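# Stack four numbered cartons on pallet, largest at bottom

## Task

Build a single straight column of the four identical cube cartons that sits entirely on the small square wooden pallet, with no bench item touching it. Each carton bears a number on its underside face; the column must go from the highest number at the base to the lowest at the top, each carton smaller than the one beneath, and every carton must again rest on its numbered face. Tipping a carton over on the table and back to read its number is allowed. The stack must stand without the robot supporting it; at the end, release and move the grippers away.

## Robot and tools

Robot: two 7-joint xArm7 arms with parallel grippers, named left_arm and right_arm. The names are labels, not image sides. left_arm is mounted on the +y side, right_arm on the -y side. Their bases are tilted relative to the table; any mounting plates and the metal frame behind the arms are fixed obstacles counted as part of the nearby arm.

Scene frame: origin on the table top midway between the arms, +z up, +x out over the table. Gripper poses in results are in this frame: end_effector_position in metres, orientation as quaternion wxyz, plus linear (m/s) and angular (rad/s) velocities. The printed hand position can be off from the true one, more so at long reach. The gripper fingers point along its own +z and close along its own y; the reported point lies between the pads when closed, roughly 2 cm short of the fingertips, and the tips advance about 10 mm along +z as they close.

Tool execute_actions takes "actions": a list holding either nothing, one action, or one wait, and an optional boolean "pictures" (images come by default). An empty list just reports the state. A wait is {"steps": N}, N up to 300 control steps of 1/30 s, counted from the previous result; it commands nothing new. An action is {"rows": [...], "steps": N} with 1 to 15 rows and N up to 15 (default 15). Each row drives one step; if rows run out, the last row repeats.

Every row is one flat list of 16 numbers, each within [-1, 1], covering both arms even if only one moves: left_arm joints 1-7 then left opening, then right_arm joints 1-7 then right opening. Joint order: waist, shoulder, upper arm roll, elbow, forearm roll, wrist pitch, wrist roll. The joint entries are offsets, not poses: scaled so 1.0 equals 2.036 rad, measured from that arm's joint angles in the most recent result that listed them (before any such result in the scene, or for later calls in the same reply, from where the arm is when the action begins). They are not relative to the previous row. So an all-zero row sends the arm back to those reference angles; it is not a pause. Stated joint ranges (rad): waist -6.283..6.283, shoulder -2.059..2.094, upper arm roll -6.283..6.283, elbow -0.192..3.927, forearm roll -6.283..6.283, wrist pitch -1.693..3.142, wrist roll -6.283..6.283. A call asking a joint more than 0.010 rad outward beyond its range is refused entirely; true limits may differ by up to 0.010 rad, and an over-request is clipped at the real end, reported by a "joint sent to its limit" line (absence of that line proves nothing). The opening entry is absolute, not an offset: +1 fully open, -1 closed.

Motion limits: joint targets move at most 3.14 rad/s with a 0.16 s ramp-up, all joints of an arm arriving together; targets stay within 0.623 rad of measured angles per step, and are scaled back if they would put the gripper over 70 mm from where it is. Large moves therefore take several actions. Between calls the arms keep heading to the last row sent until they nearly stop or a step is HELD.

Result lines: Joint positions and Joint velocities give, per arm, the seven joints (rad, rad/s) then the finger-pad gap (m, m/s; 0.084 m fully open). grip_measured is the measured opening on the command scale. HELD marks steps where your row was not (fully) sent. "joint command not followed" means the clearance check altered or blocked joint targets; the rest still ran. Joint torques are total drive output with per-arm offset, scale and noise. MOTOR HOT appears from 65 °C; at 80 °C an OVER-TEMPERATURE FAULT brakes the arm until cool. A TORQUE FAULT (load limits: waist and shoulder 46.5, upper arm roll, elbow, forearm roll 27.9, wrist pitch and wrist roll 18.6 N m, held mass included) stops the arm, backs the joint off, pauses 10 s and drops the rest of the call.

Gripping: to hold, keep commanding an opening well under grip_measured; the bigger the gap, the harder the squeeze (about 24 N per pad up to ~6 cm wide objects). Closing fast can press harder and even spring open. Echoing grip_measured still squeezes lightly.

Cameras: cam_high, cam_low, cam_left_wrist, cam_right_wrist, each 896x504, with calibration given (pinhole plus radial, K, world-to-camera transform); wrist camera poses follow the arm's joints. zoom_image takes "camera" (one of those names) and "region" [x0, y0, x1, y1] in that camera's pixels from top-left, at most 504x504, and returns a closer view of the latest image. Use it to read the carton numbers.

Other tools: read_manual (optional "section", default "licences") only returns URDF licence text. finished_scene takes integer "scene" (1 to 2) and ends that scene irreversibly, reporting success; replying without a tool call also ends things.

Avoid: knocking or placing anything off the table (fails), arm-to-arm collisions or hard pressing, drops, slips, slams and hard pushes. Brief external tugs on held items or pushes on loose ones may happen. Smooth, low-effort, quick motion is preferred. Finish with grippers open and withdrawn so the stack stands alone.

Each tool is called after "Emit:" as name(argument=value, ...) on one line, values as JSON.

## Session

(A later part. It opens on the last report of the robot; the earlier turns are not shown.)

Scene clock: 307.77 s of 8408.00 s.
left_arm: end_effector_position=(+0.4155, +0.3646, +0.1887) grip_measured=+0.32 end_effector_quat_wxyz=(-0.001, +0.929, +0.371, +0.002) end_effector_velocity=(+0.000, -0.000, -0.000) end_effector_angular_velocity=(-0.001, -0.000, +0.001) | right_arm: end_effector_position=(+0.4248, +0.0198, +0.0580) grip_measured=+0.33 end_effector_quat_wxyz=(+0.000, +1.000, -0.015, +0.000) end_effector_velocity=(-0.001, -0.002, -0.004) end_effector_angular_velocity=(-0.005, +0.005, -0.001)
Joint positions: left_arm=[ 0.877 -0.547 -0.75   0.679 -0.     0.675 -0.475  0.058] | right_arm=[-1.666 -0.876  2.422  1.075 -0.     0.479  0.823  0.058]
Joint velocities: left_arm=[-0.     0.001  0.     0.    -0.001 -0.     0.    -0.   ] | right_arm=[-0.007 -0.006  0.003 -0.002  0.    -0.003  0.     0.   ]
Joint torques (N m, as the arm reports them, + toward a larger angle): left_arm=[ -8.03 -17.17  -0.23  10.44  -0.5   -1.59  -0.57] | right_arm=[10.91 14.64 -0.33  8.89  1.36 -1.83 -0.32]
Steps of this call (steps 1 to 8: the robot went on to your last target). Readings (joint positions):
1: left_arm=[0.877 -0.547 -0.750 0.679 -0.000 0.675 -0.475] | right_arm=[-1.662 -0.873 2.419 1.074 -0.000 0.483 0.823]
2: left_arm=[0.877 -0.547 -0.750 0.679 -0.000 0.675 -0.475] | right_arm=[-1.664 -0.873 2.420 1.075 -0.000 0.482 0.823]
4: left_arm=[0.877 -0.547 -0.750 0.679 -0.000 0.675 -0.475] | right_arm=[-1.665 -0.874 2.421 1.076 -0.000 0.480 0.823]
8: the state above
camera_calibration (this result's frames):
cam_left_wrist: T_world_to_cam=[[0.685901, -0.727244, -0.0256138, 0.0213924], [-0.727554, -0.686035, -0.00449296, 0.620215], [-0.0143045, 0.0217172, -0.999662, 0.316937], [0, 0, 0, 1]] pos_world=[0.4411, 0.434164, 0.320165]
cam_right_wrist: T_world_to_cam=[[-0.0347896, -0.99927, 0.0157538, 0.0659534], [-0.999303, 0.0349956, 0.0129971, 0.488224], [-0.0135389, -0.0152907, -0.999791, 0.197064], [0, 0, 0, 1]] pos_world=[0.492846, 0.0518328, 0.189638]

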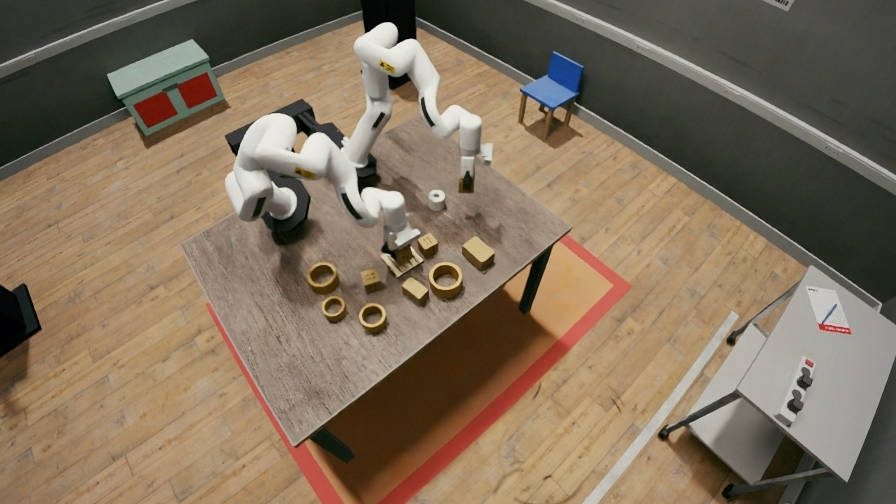

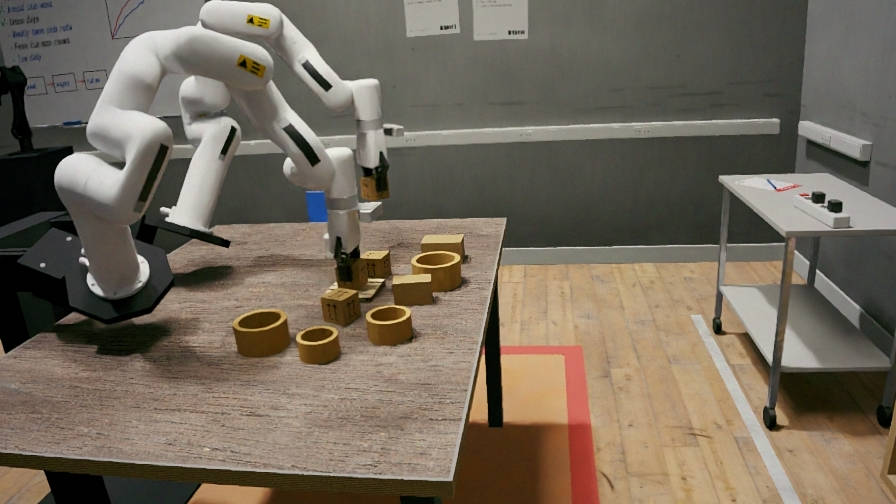

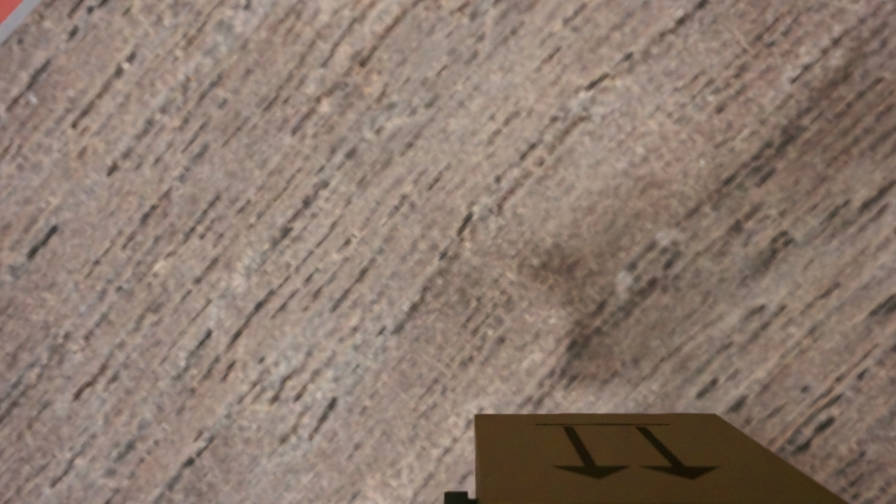

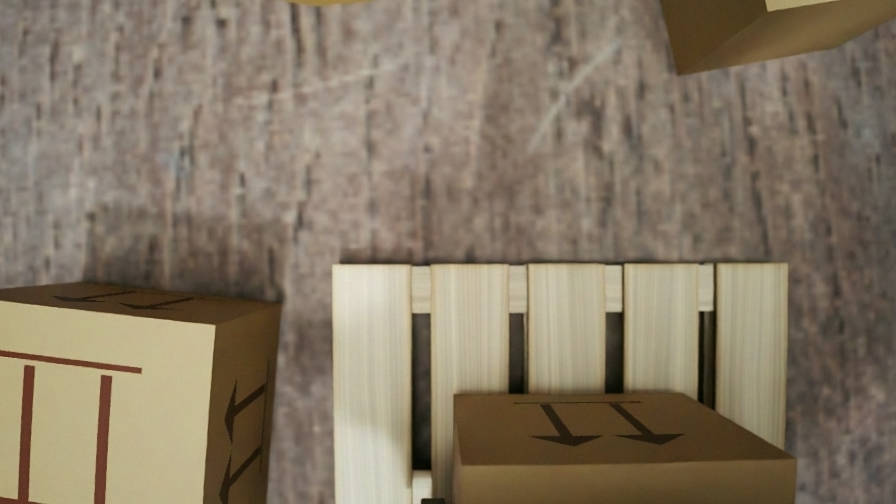

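Emit:
execute_actions(actions=[{"rows":[[0,0,0,0,0,0,0,-0.3,-0.0013,-0.001,0.0008,0.0003,0,-0.0012,0,-0.3],[0,0,0,0,0,0,0,-0.3,-0.0025,-0.0021,0.0016,0.0005,0,-0.0023,0,-0.3],[0,0,0,0,0,0,0,-0.3,-0.0038,-0.0032,0.0025,0.0008,0,-0.0035,0,-0.3],[0,0,0,0,0,0,0,-0.3,-0.005,-0.0042,0.0033,0.0011,0,-0.0046,0,-0.3]],"steps":12}], pictures=false)

Emit:
execute_actions(actions=[{"rows":[[0,0,0,0,0,0,0,-0.3,0,0,0,0,0,0,0,0.2],[0,0,0,0,0,0,0,-0.3,0,0,0,0,0,0,0,0.33],[0,0,0,0,0,0,0,-0.3,0,0,0,0,0,0,0,0.4],[0,0,0,0,0,0,0,-0.3,0,0,0,0,0,0,0,0.5],[0,0,0,0,0,0,0,-0.3,0,0,0,0,0,0,0,0.7],[0,0,0,0,0,0,0,-0.3,0,0,0,0,0,0,0,0.9]],"steps":11}])

Emit:
execute_actions(actions=[{"rows":[[0,0,0,0,0,0,0,-0.3,0.02,0.016,-0.014,-0.003,0,0.019,0,0.9],[0,0,0,0,0,0,0,-0.3,0.04,0.032,-0.028,-0.006,0,0.038,0,0.9],[0,0,0,0,0,0,0,-0.3,0.0806,0.0604,-0.056,-0.0064,0,0.0776,0,0.9]],"steps":13}], pictures=false)

Emit:
execute_actions(actions=[{"rows":[[0.251,-0.0275,-0.6063,0.1157,0,-0.0209,-0.0039,-0.3,0.1484,0.0977,-0.4214,-0.1484,0,-0.0207,0.035,0.9]],"steps":15}], pictures=false)

Emit:
execute_actions(actions=[{"steps":28}])

Scene clock: 354.57 s of 8408.00 s.
left_arm: end_effector_position=(+0.4155, +0.3646, +0.1887) grip_measured=+0.32 end_effector_quat_wxyz=(-0.001, +0.929, +0.371, +0.002) end_effector_velocity=(+0.000, -0.000, +0.000) end_effector_angular_velocity=(+0.000, +0.000, -0.001) | right_arm: end_effector_position=(+0.4247, +0.0198, +0.0536) grip_measured=+0.33 end_effector_quat_wxyz=(+0.000, +1.000, -0.015, +0.000) end_effector_velocity=(+0.002, +0.003, +0.001) end_effector_angular_velocity=(+0.008, -0.004, +0.001)
Joint positions: left_arm=[ 0.877 -0.547 -0.75   0.679 -0.     0.675 -0.475  0.058] | right_arm=[-1.676 -0.884  2.428  1.077 -0.     0.47   0.823  0.058]
Joint velocities: left_arm=[-0.    -0.    -0.001 -0.     0.     0.    -0.    -0.   ] | right_arm=[-0.003 -0.001  0.004  0.006 -0.    -0.005 -0.    -0.   ]
Joint torques (N m, as the arm reports them, + toward a larger angle): left_arm=[ -8.16 -17.32  -0.46  10.31  -0.64  -1.59  -0.59] | right_arm=[10.82 14.76 -0.31  8.48  1.16 -2.   -0.33]
Steps of this call (steps 1 to 15: the robot went on to your last target; steps 16 to 90: nothing new was sent; then 43.40 s passed at rest; steps 91 to 102: all 12 steps of this action). Readings (joint positions):
91: left_arm=[0.877 -0.547 -0.750 0.679 -0.000 0.675 -0.475] | right_arm=[-1.667 -0.876 2.422 1.075 -0.000 0.478 0.823]
92: left_arm=[0.877 -0.547 -0.750 0.679 -0.000 0.675 -0.475] | right_arm=[-1.667 -0.877 2.422 1.075 -0.000 0.478 0.823]
94: left_arm=[0.877 -0.547 -0.750 0.679 -0.000 0.675 -0.475] | right_arm=[-1.669 -0.878 2.423 1.076 -0.000 0.476 0.823]
98: left_arm=[0.877 -0.547 -0.750 0.679 -0.000 0.675 -0.475] | right_arm=[-1.675 -0.883 2.427 1.077 -0.000 0.471 0.823]
102: the state above

Scene clock: 354.93 s of 8408.00 s.
left_arm: end_effector_position=(+0.4155, +0.3646, +0.1887) grip_measured=+0.32 end_effector_quat_wxyz=(-0.001, +0.929, +0.371, +0.002) end_effector_velocity=(+0.000, +0.000, +0.000) end_effector_angular_velocity=(+0.001, -0.000, +0.000) | right_arm: end_effector_position=(+0.4247, +0.0199, +0.0537) grip_measured=+0.90 end_effector_quat_wxyz=(+0.000, +1.000, -0.015, +0.000) end_effector_velocity=(-0.000, -0.002, -0.001) end_effector_angular_velocity=(-0.004, +0.002, -0.002)
Joint positions: left_arm=[ 0.877 -0.547 -0.75   0.679 -0.     0.675 -0.475  0.058] | right_arm=[-1.676 -0.884  2.428  1.077 -0.     0.47   0.823  0.08 ]
Joint velocities: left_arm=[ 0.    -0.001 -0.    -0.    -0.001  0.    -0.     0.   ] | right_arm=[-0.001 -0.001 -0.001 -0.002 -0.     0.    -0.     0.003]
Joint torques (N m, as the arm reports them, + toward a larger angle): left_arm=[ -8.16 -17.61  -0.52  10.34  -0.6   -1.56  -0.6 ] | right_arm=[10.57 14.41 -0.87  8.44  1.27 -1.84 -0.27]
Steps of this call (steps 1 to 11: all 11 steps of this action). Readings (joint positions):
1: left_arm=[0.877 -0.547 -0.750 0.679 -0.000 0.675 -0.475] | right_arm=[-1.676 -0.884 2.428 1.077 -0.000 0.470 0.823]
2: left_arm=[0.877 -0.547 -0.750 0.679 -0.000 0.675 -0.475] | right_arm=[-1.676 -0.884 2.428 1.077 -0.000 0.470 0.823]
4: left_arm=[0.877 -0.547 -0.750 0.679 -0.000 0.675 -0.475] | right_arm=[-1.676 -0.884 2.428 1.077 -0.000 0.470 0.823]
8: left_arm=[0.877 -0.547 -0.750 0.679 -0.000 0.675 -0.475] | right_arm=[-1.676 -0.884 2.428 1.077 -0.000 0.470 0.823]
11: the state above
camera_calibration (this result's frames):
cam_left_wrist: T_world_to_cam=[[0.685901, -0.727244, -0.0256137, 0.0213925], [-0.727555, -0.686035, -0.00449276, 0.620215], [-0.0143046, 0.021717, -0.999662, 0.316938], [0, 0, 0, 1]] pos_world=[0.441101, 0.434164, 0.320165]
cam_right_wrist: T_world_to_cam=[[-0.0347824, -0.999276, 0.0154108, 0.0661048], [-0.999301, 0.0349866, 0.0131836, 0.488179], [-0.0137132, -0.0149414, -0.999794, 0.192816], [0, 0, 0, 1]] pos_world=[0.492781, 0.0518582, 0.185322]

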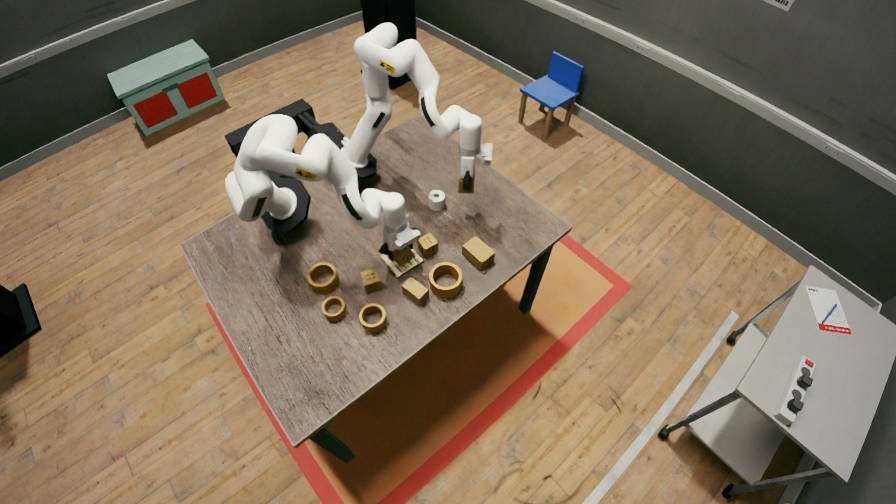

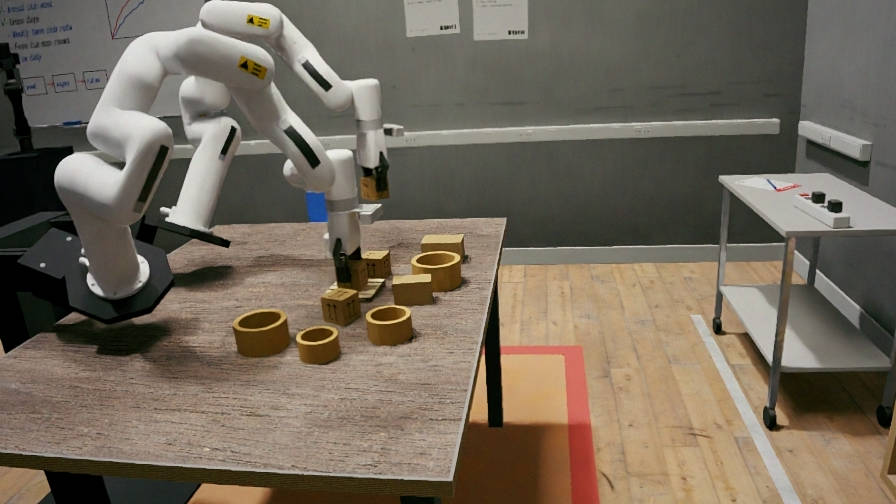

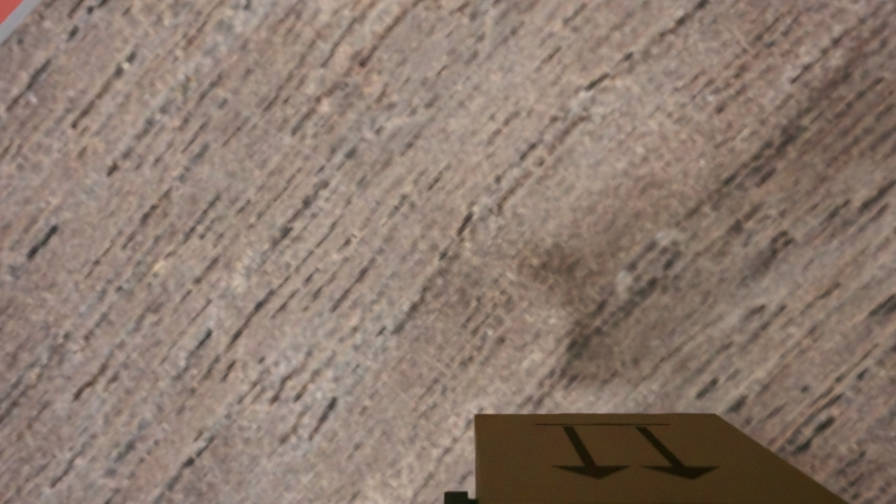

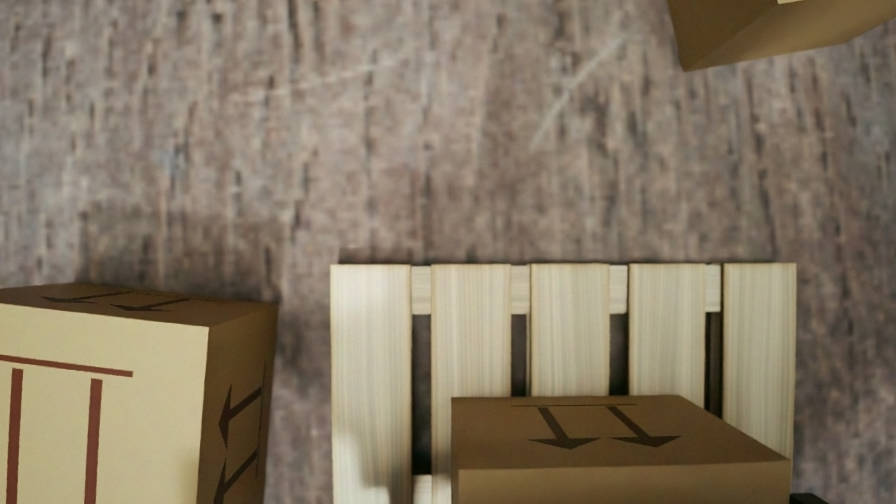

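Scene clock: 355.37 s of 8408.00 s.
left_arm: end_effector_position=(+0.4155, +0.3646, +0.1887) grip_measured=+0.32 end_effector_quat_wxyz=(-0.001, +0.929, +0.371, +0.002) end_effector_velocity=(+0.000, -0.000, +0.000) end_effector_angular_velocity=(+0.001, -0.000, -0.001) | right_arm: end_effector_position=(+0.4262, +0.0201, +0.1234) grip_measured=+0.90 end_effector_quat_wxyz=(+0.001, +1.000, -0.015, +0.001) end_effector_velocity=(-0.013, -0.031, -0.005) end_effector_angular_velocity=(-0.069, +0.049, -0.019)
Joint positions: left_arm=[ 0.877 -0.547 -0.75   0.679 -0.     0.675 -0.475  0.058] | right_arm=[-1.517 -0.764  2.318  1.064 -0.     0.622  0.823  0.08 ]
Joint velocities: left_arm=[-0.    -0.    -0.    -0.     0.001 -0.    -0.     0.   ] | right_arm=[ 0.035  0.016 -0.048 -0.042  0.     0.07   0.    -0.   ]
Joint torques (N m, as the arm reports them, + toward a larger angle): left_arm=[ -7.99 -17.28  -0.48  10.17  -0.58  -1.47  -0.62] | right_arm=[10.47 12.22 -0.07 10.45  1.36 -1.91 -0.12]
Steps of this call (steps 1 to 13: all 13 steps of this action). Readings (joint positions):
1: left_arm=[0.877 -0.547 -0.750 0.679 -0.000 0.675 -0.475] | right_arm=[-1.676 -0.884 2.428 1.077 -0.000 0.470 0.823]
2: left_arm=[0.877 -0.547 -0.750 0.679 -0.000 0.675 -0.475] | right_arm=[-1.674 -0.882 2.426 1.077 -0.000 0.472 0.823]
4: left_arm=[0.877 -0.547 -0.750 0.679 -0.000 0.675 -0.475] | right_arm=[-1.649 -0.864 2.408 1.070 -0.000 0.500 0.823]
8: left_arm=[0.877 -0.547 -0.750 0.679 -0.000 0.675 -0.475] | right_arm=[-1.547 -0.785 2.339 1.071 -0.000 0.590 0.823]
13: the state above

Scene clock: 355.87 s of 8408.00 s.
left_arm: end_effector_position=(+0.4861, +0.2715, +0.1815) grip_measured=+0.32 end_effector_quat_wxyz=(-0.049, +0.970, +0.238, +0.030) end_effector_velocity=(+0.043, -0.355, -0.060) end_effector_angular_velocity=(-0.047, +0.078, -0.757) | right_arm: end_effector_position=(+0.4879, -0.1228, +0.1477) grip_measured=+0.90 end_effector_quat_wxyz=(+0.022, +0.985, -0.171, +0.029) end_effector_velocity=(+0.107, -0.359, +0.039) end_effector_angular_velocity=(-0.053, -0.072, -0.807)
Joint positions: left_arm=[ 1.224 -0.586 -1.318  0.839 -0.     0.646 -0.481  0.058] | right_arm=[-1.358 -0.659  1.914  0.906 -0.     0.601  0.861  0.08 ]
Joint velocities: left_arm=[ 0.317 -0.031 -1.027  0.142  0.    -0.025 -0.005 -0.   ] | right_arm=[ 0.301  0.2   -0.966 -0.305  0.002 -0.044  0.072  0.   ]
Joint torques (N m, as the arm reports them, + toward a larger angle): left_arm=[-14.23  -4.63   0.73   9.74  -0.57  -1.64  -0.58] | right_arm=[ 9.54  5.13 -1.45  9.4   0.96 -1.64  0.08]
Steps of this call (steps 1 to 15: all 15 steps of this action). Readings (joint positions):
1: left_arm=[0.877 -0.547 -0.750 0.679 -0.000 0.675 -0.475] | right_arm=[-1.516 -0.764 2.317 1.063 -0.000 0.624 0.823]
2: left_arm=[0.879 -0.547 -0.752 0.680 -0.000 0.675 -0.475] | right_arm=[-1.514 -0.763 2.314 1.062 -0.000 0.625 0.824]
4: left_arm=[0.909 -0.550 -0.787 0.692 -0.000 0.673 -0.476] | right_arm=[-1.494 -0.753 2.281 1.045 -0.001 0.622 0.828]
8: left_arm=[1.090 -0.571 -1.015 0.778 -0.000 0.657 -0.479] | right_arm=[-1.433 -0.709 2.136 0.981 -0.000 0.613 0.843]
15: the state above

Scene clock: 356.80 s of 8408.00 s.
left_arm: end_effector_position=(+0.4391, +0.0188, +0.1491) grip_measured=+0.32 end_effector_quat_wxyz=(-0.001, +1.000, -0.015, -0.001) end_effector_velocity=(-0.006, -0.013, +0.000) end_effector_angular_velocity=(-0.008, +0.003, -0.024) | right_arm: end_effector_position=(+0.4987, -0.2836, +0.1543) grip_measured=+0.90 end_effector_quat_wxyz=(+0.024, +0.935, -0.354, +0.022) end_effector_velocity=(-0.001, -0.001, -0.001) end_effector_angular_velocity=(-0.000, +0.001, -0.001)
Joint positions: left_arm=[ 1.388 -0.603 -1.98   0.914 -0.     0.633 -0.483  0.058] | right_arm=[-1.215 -0.565  1.461  0.762 -0.     0.58   0.895  0.08 ]
Joint velocities: left_arm=[ 0.005 -0.001 -0.03   0.004 -0.002 -0.001 -0.    -0.   ] | right_arm=[-0.     0.001 -0.002 -0.002 -0.001 -0.     0.    -0.   ]
Joint torques (N m, as the arm reports them, + toward a larger angle): left_arm=[-16.12  14.09  -0.22  10.17  -0.59  -1.54  -0.67] | right_arm=[ 6.75 -2.58 -1.58  9.21  1.16 -1.78 -0.33]
Steps of this call (steps 1 to 28: the robot went on to your last target). Readings (joint positions):
1: left_arm=[1.234 -0.587 -1.352 0.844 -0.000 0.645 -0.481] | right_arm=[-1.348 -0.653 1.881 0.895 -0.000 0.600 0.863]
2: left_arm=[1.243 -0.588 -1.386 0.848 -0.000 0.645 -0.481] | right_arm=[-1.338 -0.646 1.849 0.885 -0.000 0.598 0.866]
4: left_arm=[1.259 -0.589 -1.451 0.855 -0.000 0.643 -0.481] | right_arm=[-1.317 -0.632 1.783 0.864 -0.000 0.595 0.870]
8: left_arm=[1.290 -0.593 -1.579 0.869 -0.000 0.641 -0.482] | right_arm=[-1.274 -0.604 1.647 0.821 -0.000 0.589 0.881]
28: the state above
camera_calibration (this result's frames):
cam_left_wrist: T_world_to_cam=[[-0.0341934, -0.99905, -0.0270148, 0.074268], [-0.999415, 0.0341879, 0.00066545, 0.505002], [0.000258763, 0.0270218, -0.999635, 0.278708], [0, 0, 0, 1]] pos_world=[0.507174, 0.0494013, 0.280277]
cam_right_wrist: T_world_to_cam=[[-0.667308, -0.743453, 0.0444709, 0.147366], [-0.744773, 0.665824, -0.0446221, 0.632307], [0.00356462, -0.0628975, -0.998014, 0.267407], [0, 0, 0, 1]] pos_world=[0.568311, -0.294627, 0.288537]

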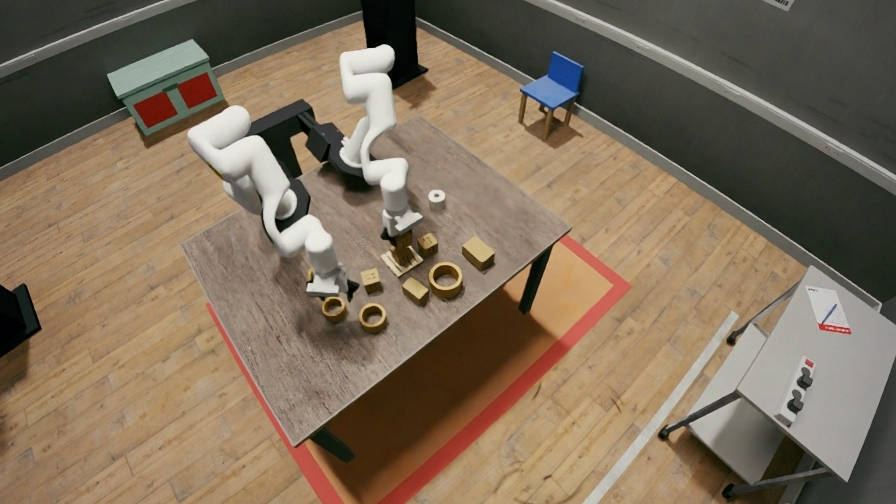

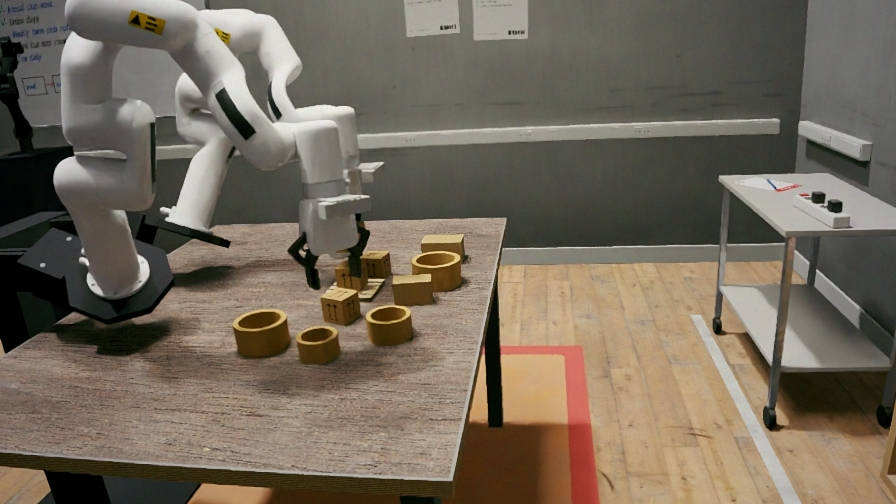

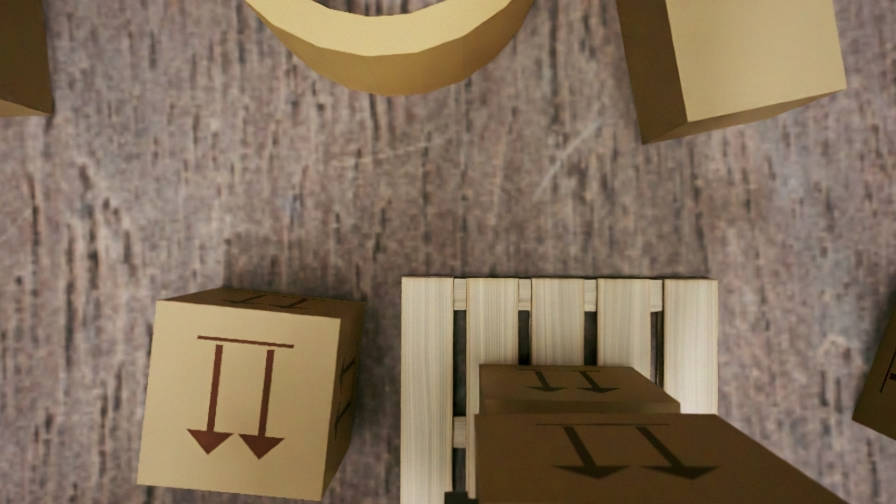

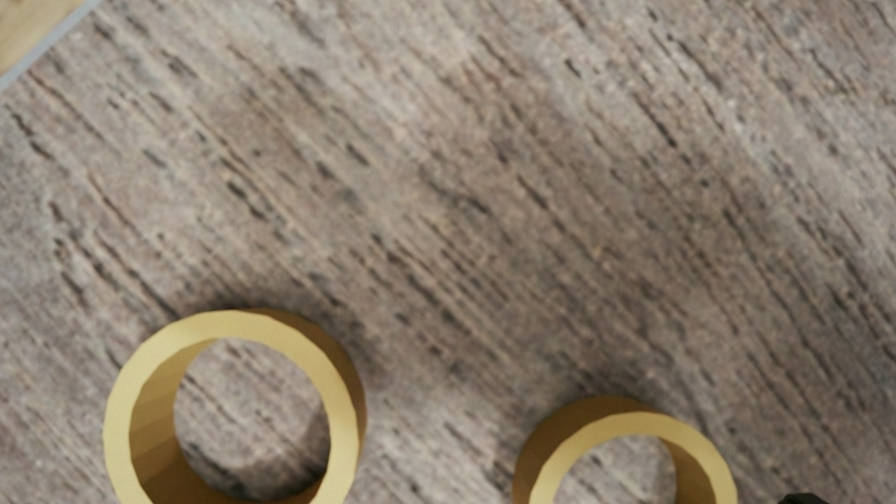

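Emit:
execute_actions(actions=[])

Scene clock: 380.07 s of 8408.00 s.
left_arm: end_effector_position=(+0.4382, +0.0168, +0.1492) grip_measured=+0.32 end_effector_quat_wxyz=(-0.001, +1.000, -0.017, -0.001) end_effector_velocity=(-0.000, -0.000, +0.000) end_effector_angular_velocity=(-0.001, +0.001, +0.002) | right_arm: end_effector_position=(+0.4987, -0.2839, +0.1543) grip_measured=+0.90 end_effector_quat_wxyz=(+0.024, +0.935, -0.354, +0.022) end_effector_velocity=(+0.000, -0.000, +0.000) end_effector_angular_velocity=(-0.001, -0.001, -0.000)
Joint positions: left_arm=[ 1.388 -0.603 -1.984  0.914 -0.     0.633 -0.483  0.058] | right_arm=[-1.215 -0.565  1.46   0.762 -0.     0.58   0.895  0.08 ]
Joint velocities: left_arm=[ 0.     0.    -0.     0.    -0.002  0.    -0.001  0.   ] | right_arm=[-0.    -0.001 -0.     0.001  0.    -0.    -0.    -0.   ]
Joint torques (N m, as the arm reports them, + toward a larger angle): left_arm=[-15.6   14.19  -0.46   9.98  -0.7   -1.52  -0.62] | right_arm=[ 7.64 -2.82 -0.94  9.44  1.32 -2.04 -0.42]
Steps of this call (steps 1 to 30: the robot went on to your last target; steps 31 to 100: nothing new was sent; then 19.93 s passed at rest). Readings (joint positions):
1: left_arm=[1.389 -0.603 -1.981 0.914 -0.000 0.633 -0.483] | right_arm=[-1.215 -0.565 1.461 0.762 -0.000 0.580 0.895]
2: left_arm=[1.389 -0.603 -1.982 0.914 -0.000 0.633 -0.483] | right_arm=[-1.215 -0.565 1.461 0.762 -0.000 0.580 0.895]
4: left_arm=[1.388 -0.603 -1.983 0.914 -0.000 0.633 -0.483] | right_arm=[-1.215 -0.565 1.460 0.762 -0.000 0.580 0.895]
8: left_arm=[1.388 -0.603 -1.984 0.914 -0.000 0.633 -0.483] | right_arm=[-1.215 -0.565 1.460 0.762 -0.000 0.580 0.895]
100: the state above
All arms were judged still, so your last target was given up. Only a new action makes them travel on or press farther. Fingers that are still opening or closing keep moving.
camera_calibration (this result's frames):
cam_left_wrist: T_world_to_cam=[[-0.0384647, -0.99892, -0.0260541, 0.0739526], [-0.99926, 0.0384598, 0.00069104, 0.504029], [0.000311739, 0.0260614, -0.99966, 0.27886], [0, 0, 0, 1]] pos_world=[0.506414, 0.0472205, 0.280344]
cam_right_wrist: T_world_to_cam=[[-0.667834, -0.742976, 0.0445415, 0.147514], [-0.744303, 0.66636, -0.0444699, 0.632371], [0.00335945, -0.0628509, -0.998017, 0.267455], [0, 0, 0, 1]] pos_world=[0.568292, -0.294977, 0.288475]

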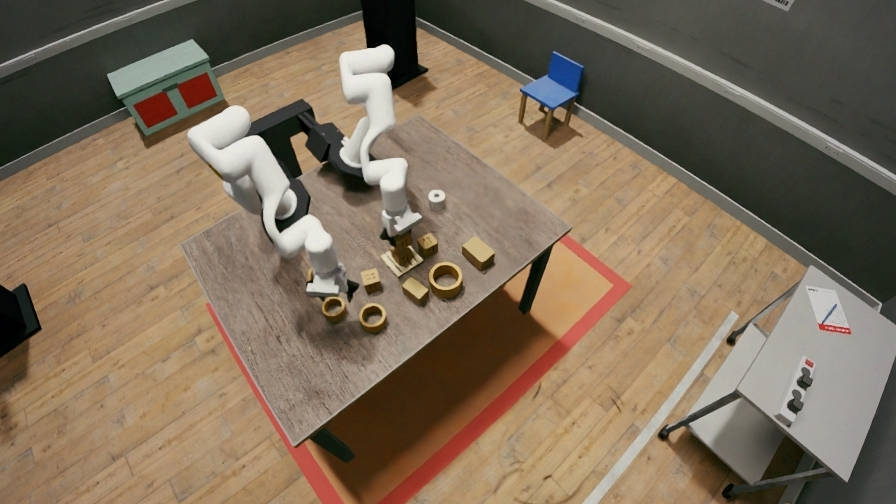

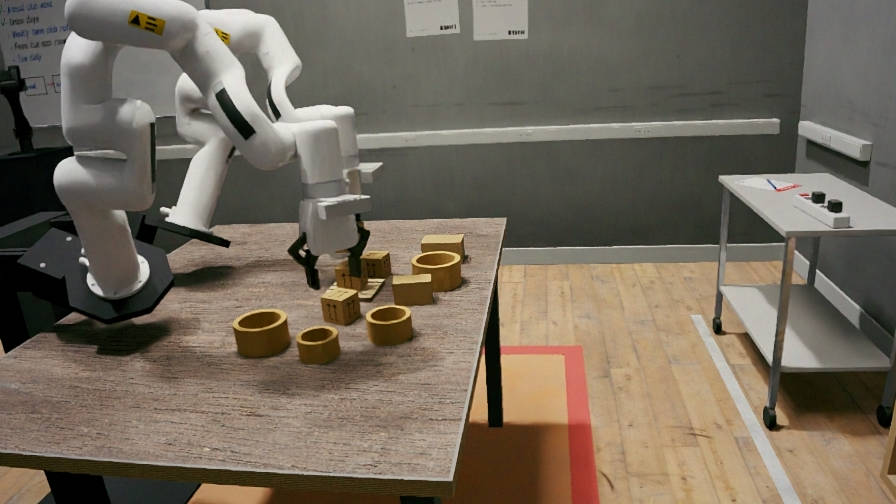

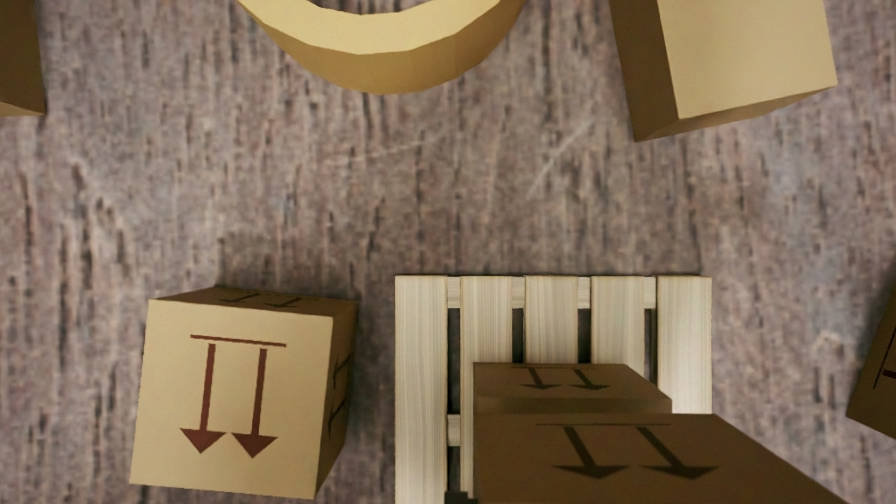

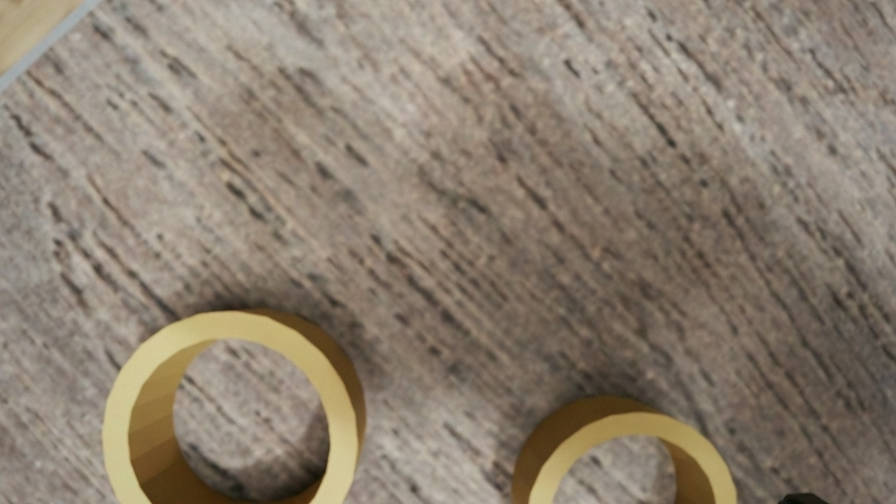

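Emit:
execute_actions(actions=[{"rows":[[0.01,-0.003,-0.009,-0.003,0,-0.009,-0.001,-0.3,0,0,0,0,0,0,0,0.9],[0.02,-0.006,-0.018,-0.005,0,-0.018,-0.002,-0.3,0,0,0,0,0,0,0,0.9],[0.03,-0.0095,-0.027,-0.007,0,-0.027,-0.003,-0.3,0,0,0,0,0,0,0,0.9],[0.04,-0.0126,-0.036,-0.009,0,-0.036,-0.003,-0.3,0,0,0,0,0,0,0,0.9],[0.047,-0.0148,-0.042,-0.0105,0,-0.042,-0.0036,-0.3,0,0,0,0,0,0,0,0.9],[0.05175,-0.01626,-0.04602,-0.01146,0,-0.04615,-0.0039,-0.3,0,0,0,0,0,0,0,0.9]],"steps":15}], pictures=false)

Emit:
execute_actions(actions=[{"steps":10}])

Scene clock: 405.30 s of 8408.00 s.
left_arm: end_effector_position=(+0.4330, +0.0154, +0.1168) grip_measured=+0.32 end_effector_quat_wxyz=(-0.000, +1.000, -0.017, -0.000) end_effector_velocity=(+0.001, -0.005, -0.004) end_effector_angular_velocity=(-0.009, -0.009, -0.008) | right_arm: end_effector_position=(+0.4987, -0.2839, +0.1543) grip_measured=+0.90 end_effector_quat_wxyz=(+0.024, +0.935, -0.354, +0.022) end_effector_velocity=(-0.000, +0.000, -0.000) end_effector_angular_velocity=(+0.001, +0.000, -0.000)
Joint positions: left_arm=[ 1.491 -0.636 -2.076  0.892 -0.     0.541 -0.491  0.058] | right_arm=[-1.215 -0.565  1.46   0.762 -0.     0.58   0.895  0.08 ]
Joint velocities: left_arm=[ 0.019 -0.005 -0.023  0.001  0.002 -0.024 -0.002  0.   ] | right_arm=[ 0.001  0.    -0.    -0.001  0.001  0.    -0.     0.   ]
Joint torques (N m, as the arm reports them, + toward a larger angle): left_arm=[-16.52  17.49  -0.11   9.53  -0.58  -1.57  -0.57] | right_arm=[ 7.19 -2.82 -1.05  9.59  1.31 -1.83  0.  ]
Steps of this call (steps 1 to 90: nothing new was sent; then 21.73 s passed at rest; steps 91 to 105: all 15 steps of this action). Readings (joint positions):
91: left_arm=[1.388 -0.603 -1.984 0.914 -0.000 0.633 -0.483] | right_arm=[-1.215 -0.565 1.460 0.762 -0.000 0.580 0.895]
92: left_arm=[1.390 -0.604 -1.986 0.914 -0.000 0.631 -0.484] | right_arm=[-1.215 -0.565 1.460 0.762 -0.000 0.580 0.895]
94: left_arm=[1.405 -0.608 -1.999 0.911 -0.000 0.617 -0.485] | right_arm=[-1.215 -0.565 1.460 0.762 -0.000 0.580 0.895]
98: left_arm=[1.462 -0.626 -2.050 0.897 -0.000 0.568 -0.489] | right_arm=[-1.215 -0.565 1.460 0.762 -0.000 0.580 0.895]
105: the state above

Scene clock: 405.63 s of 8408.00 s.
left_arm: end_effector_position=(+0.4328, +0.0154, +0.1160) grip_measured=+0.32 end_effector_quat_wxyz=(-0.000, +1.000, -0.017, -0.000) end_effector_velocity=(-0.000, +0.000, -0.001) end_effector_angular_velocity=(+0.001, +0.001, -0.001) | right_arm: end_effector_position=(+0.4987, -0.2839, +0.1543) grip_measured=+0.90 end_effector_quat_wxyz=(+0.024, +0.935, -0.354, +0.022) end_effector_velocity=(+0.000, +0.000, +0.000) end_effector_angular_velocity=(+0.000, -0.000, +0.000)
Joint positions: left_arm=[ 1.494 -0.636 -2.078  0.891 -0.     0.539 -0.491  0.058] | right_arm=[-1.215 -0.565  1.46   0.762 -0.     0.58   0.895  0.08 ]
Joint velocities: left_arm=[ 0.001 -0.001 -0.001 -0.001  0.    -0.     0.    -0.   ] | right_arm=[-0.     0.     0.001  0.     0.     0.    -0.    -0.   ]
Joint torques (N m, as the arm reports them, + toward a larger angle): left_arm=[-15.96  17.44  -0.46   9.41  -0.53  -1.56  -0.7 ] | right_arm=[ 8.19 -2.12 -1.32  9.41  1.44 -1.63 -0.11]
Steps of this call (steps 1 to 10: the robot went on to your last target). Readings (joint positions):
1: left_arm=[1.492 -0.636 -2.077 0.892 -0.000 0.540 -0.491] | right_arm=[-1.215 -0.565 1.460 0.762 -0.000 0.580 0.895]
2: left_arm=[1.492 -0.636 -2.077 0.892 -0.000 0.540 -0.491] | right_arm=[-1.215 -0.565 1.460 0.762 -0.000 0.580 0.895]
4: left_arm=[1.493 -0.636 -2.078 0.891 -0.000 0.539 -0.491] | right_arm=[-1.215 -0.565 1.460 0.762 -0.000 0.580 0.895]
8: left_arm=[1.493 -0.636 -2.078 0.891 -0.000 0.539 -0.491] | right_arm=[-1.215 -0.565 1.460 0.762 -0.000 0.580 0.895]
10: the state above
camera_calibration (this result's frames):
cam_left_wrist: T_world_to_cam=[[-0.03878, -0.998928, -0.0252741, 0.0715056], [-0.999247, 0.0388025, -0.000400343, 0.498824], [0.00138061, 0.0252395, -0.99968, 0.245279], [0, 0, 0, 1]] pos_world=[0.500883, 0.0458826, 0.247207]
cam_right_wrist: T_world_to_cam=[[-0.667834, -0.742976, 0.0445415, 0.147514], [-0.744303, 0.66636, -0.04447, 0.632371], [0.00335942, -0.0628509, -0.998017, 0.267455], [0, 0, 0, 1]] pos_world=[0.568292, -0.294977, 0.288475]

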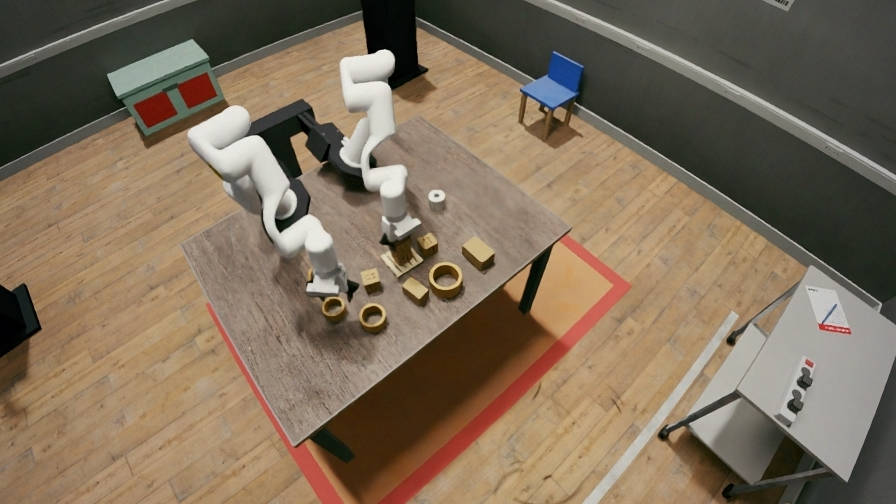

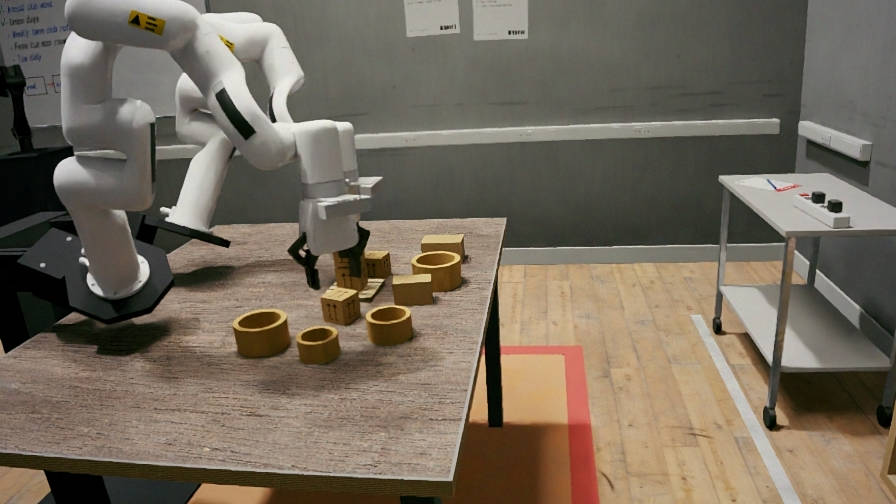

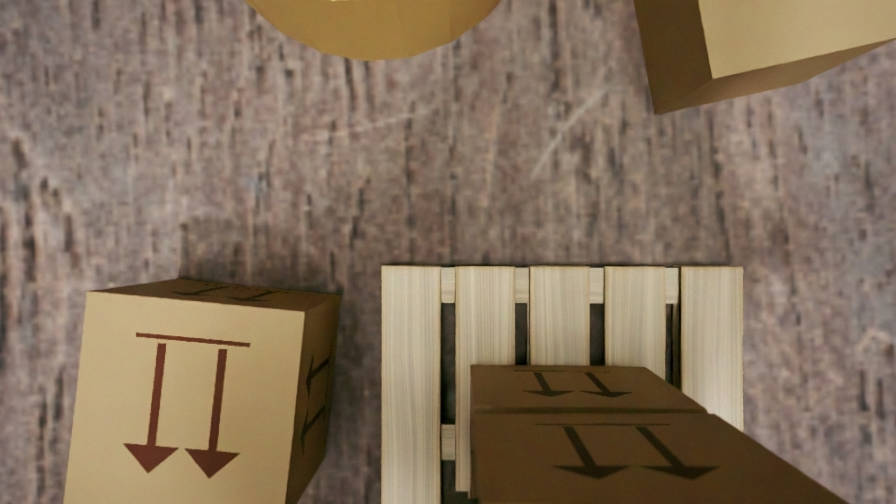

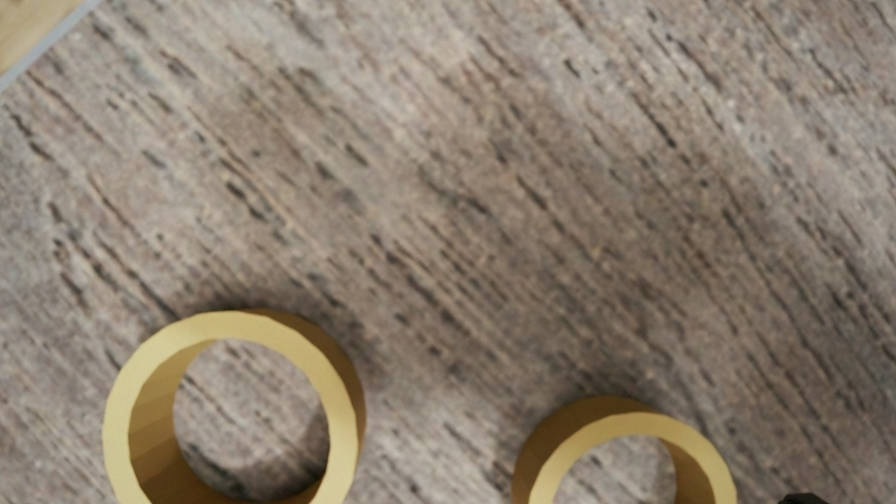

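Emit:
execute_actions(actions=[{"rows":[[0.003,-0.001,-0.0024,0,0,-0.002,0,-0.3,0,0,0,0,0,0,0,0.9],[0.006,-0.002,-0.0048,0,0,-0.004,0,-0.3,0,0,0,0,0,0,0,0.9],[0.0088,-0.0031,-0.0072,0,0,-0.00624,0,-0.3,0,0,0,0,0,0,0,0.9]],"steps":13}], pictures=false)

Emit:
execute_actions(actions=[{"rows":[[0,0,0,0,0,0,0,0.1,0,0,0,0,0,0,0,0.9],[0,0,0,0,0,0,0,0.2,0,0,0,0,0,0,0,0.9],[0,0,0,0,0,0,0,0.33,0,0,0,0,0,0,0,0.9],[0,0,0,0,0,0,0,0.4,0,0,0,0,0,0,0,0.9],[0,0,0,0,0,0,0,0.5,0,0,0,0,0,0,0,0.9],[0,0,0,0,0,0,0,0.7,0,0,0,0,0,0,0,0.9],[0,0,0,0,0,0,0,0.9,0,0,0,0,0,0,0,0.9]],"steps":14}])

Scene clock: 414.63 s of 8408.00 s.
left_arm: end_effector_position=(+0.4328, +0.0152, +0.1113) grip_measured=+0.32 end_effector_quat_wxyz=(-0.000, +1.000, -0.017, +0.000) end_effector_velocity=(+0.000, -0.001, -0.001) end_effector_angular_velocity=(-0.001, -0.002, -0.001) | right_arm: end_effector_position=(+0.4987, -0.2839, +0.1543) grip_measured=+0.90 end_effector_quat_wxyz=(+0.024, +0.935, -0.354, +0.022) end_effector_velocity=(+0.000, -0.001, +0.000) end_effector_angular_velocity=(-0.001, -0.001, +0.000)
Joint positions: left_arm=[ 1.511 -0.642 -2.092  0.891 -0.     0.527 -0.491  0.058] | right_arm=[-1.215 -0.565  1.46   0.762 -0.     0.58   0.895  0.08 ]
Joint velocities: left_arm=[ 0.004 -0.001 -0.003  0.001  0.001 -0.004  0.    -0.   ] | right_arm=[-0.    -0.    -0.001  0.    -0.002 -0.001 -0.    -0.   ]
Joint torques (N m, as the arm reports them, + toward a larger angle): left_arm=[-16.31  17.62  -0.46   9.14  -0.56  -1.52  -0.7 ] | right_arm=[ 7.41 -2.97 -1.13  9.31  1.03 -1.87 -0.34]
Steps of this call (steps 1 to 15: the robot went on to your last target; steps 16 to 90: nothing new was sent; then 5.57 s passed at rest; steps 91 to 103: all 13 steps of this action). Readings (joint positions):
91: left_arm=[1.494 -0.636 -2.078 0.891 -0.000 0.539 -0.491] | right_arm=[-1.215 -0.565 1.460 0.762 -0.000 0.580 0.895]
92: left_arm=[1.494 -0.636 -2.079 0.891 -0.000 0.538 -0.491] | right_arm=[-1.215 -0.565 1.460 0.762 -0.000 0.580 0.895]
94: left_arm=[1.499 -0.638 -2.083 0.891 -0.000 0.535 -0.491] | right_arm=[-1.215 -0.565 1.460 0.762 -0.000 0.580 0.895]
98: left_arm=[1.509 -0.642 -2.090 0.891 -0.000 0.528 -0.491] | right_arm=[-1.215 -0.565 1.460 0.762 -0.000 0.580 0.895]
103: the state above

Scene clock: 415.10 s of 8408.00 s.
left_arm: end_effector_position=(+0.4328, +0.0152, +0.1113) grip_measured=+0.90 end_effector_quat_wxyz=(-0.000, +1.000, -0.017, +0.000) end_effector_velocity=(-0.000, +0.000, -0.000) end_effector_angular_velocity=(+0.000, +0.001, +0.000) | right_arm: end_effector_position=(+0.4987, -0.2839, +0.1543) grip_measured=+0.90 end_effector_quat_wxyz=(+0.024, +0.935, -0.354, +0.022) end_effector_velocity=(+0.000, -0.000, +0.000) end_effector_angular_velocity=(-0.000, -0.000, +0.001)
Joint positions: left_arm=[ 1.511 -0.642 -2.092  0.891 -0.     0.527 -0.491  0.08 ] | right_arm=[-1.215 -0.565  1.46   0.762 -0.     0.58   0.895  0.08 ]
Joint velocities: left_arm=[ 0.     0.    -0.    -0.001 -0.001  0.     0.     0.   ] | right_arm=[ 0.001 -0.    -0.001 -0.    -0.    -0.     0.    -0.   ]
Joint torques (N m, as the arm reports them, + toward a larger angle): left_arm=[-15.77  17.54  -0.35   9.14  -0.56  -1.57  -0.64] | right_arm=[ 7.84 -2.22 -1.14  9.54  1.49 -1.79 -0.07]
Steps of this call (steps 1 to 14: all 14 steps of this action). Readings (joint positions):
1: left_arm=[1.511 -0.642 -2.092 0.891 -0.000 0.526 -0.491] | right_arm=[-1.215 -0.565 1.460 0.762 -0.000 0.580 0.895]
2: left_arm=[1.511 -0.642 -2.092 0.891 -0.000 0.526 -0.491] | right_arm=[-1.215 -0.565 1.460 0.762 -0.000 0.580 0.895]
4: left_arm=[1.511 -0.642 -2.092 0.891 -0.000 0.526 -0.491] | right_arm=[-1.215 -0.565 1.460 0.762 -0.000 0.580 0.895]
8: left_arm=[1.511 -0.642 -2.092 0.891 -0.000 0.526 -0.491] | right_arm=[-1.215 -0.565 1.460 0.762 -0.000 0.580 0.895]
14: the state above
camera_calibration (this result's frames):
cam_left_wrist: T_world_to_cam=[[-0.0391309, -0.998918, -0.0251488, 0.0713327], [-0.999232, 0.0391641, -0.000832264, 0.498913], [0.00181629, 0.0250969, -0.999683, 0.24041], [0, 0, 0, 1]] pos_world=[0.500885, 0.0456825, 0.242543]
cam_right_wrist: T_world_to_cam=[[-0.667834, -0.742976, 0.0445416, 0.147515], [-0.744302, 0.66636, -0.0444699, 0.632371], [0.00335934, -0.062851, -0.998017, 0.267455], [0, 0, 0, 1]] pos_world=[0.568292, -0.294978, 0.288475]

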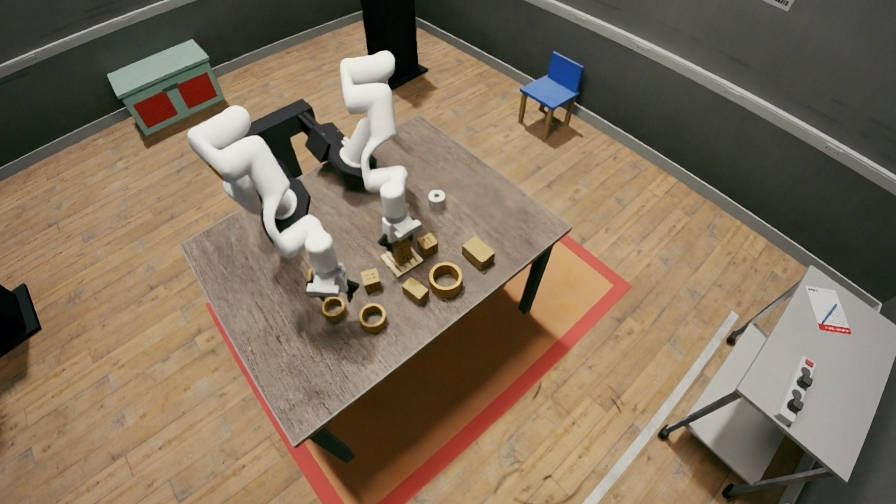

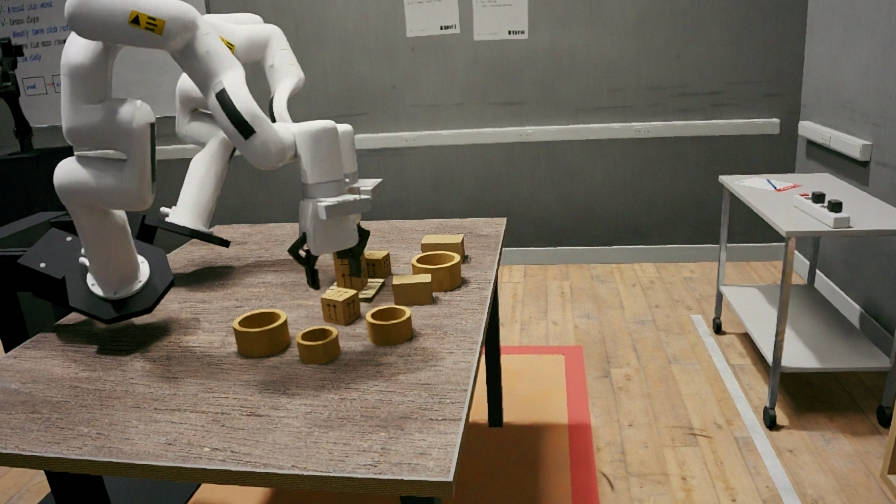

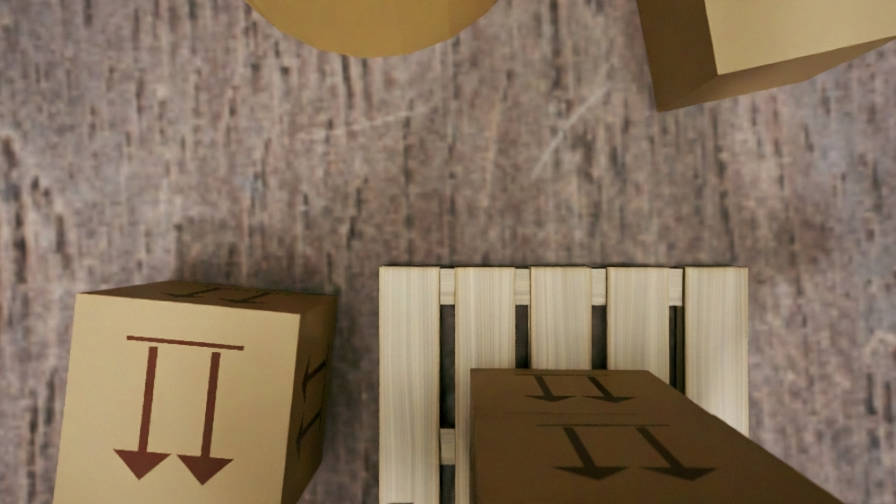

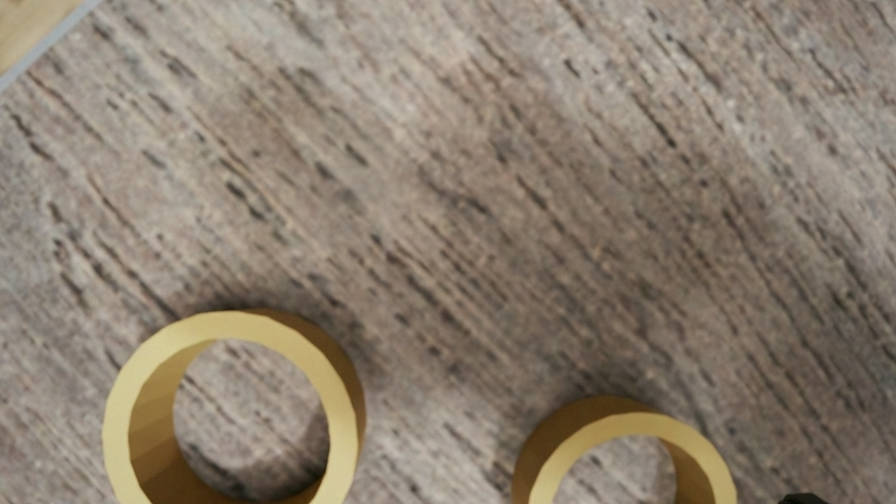

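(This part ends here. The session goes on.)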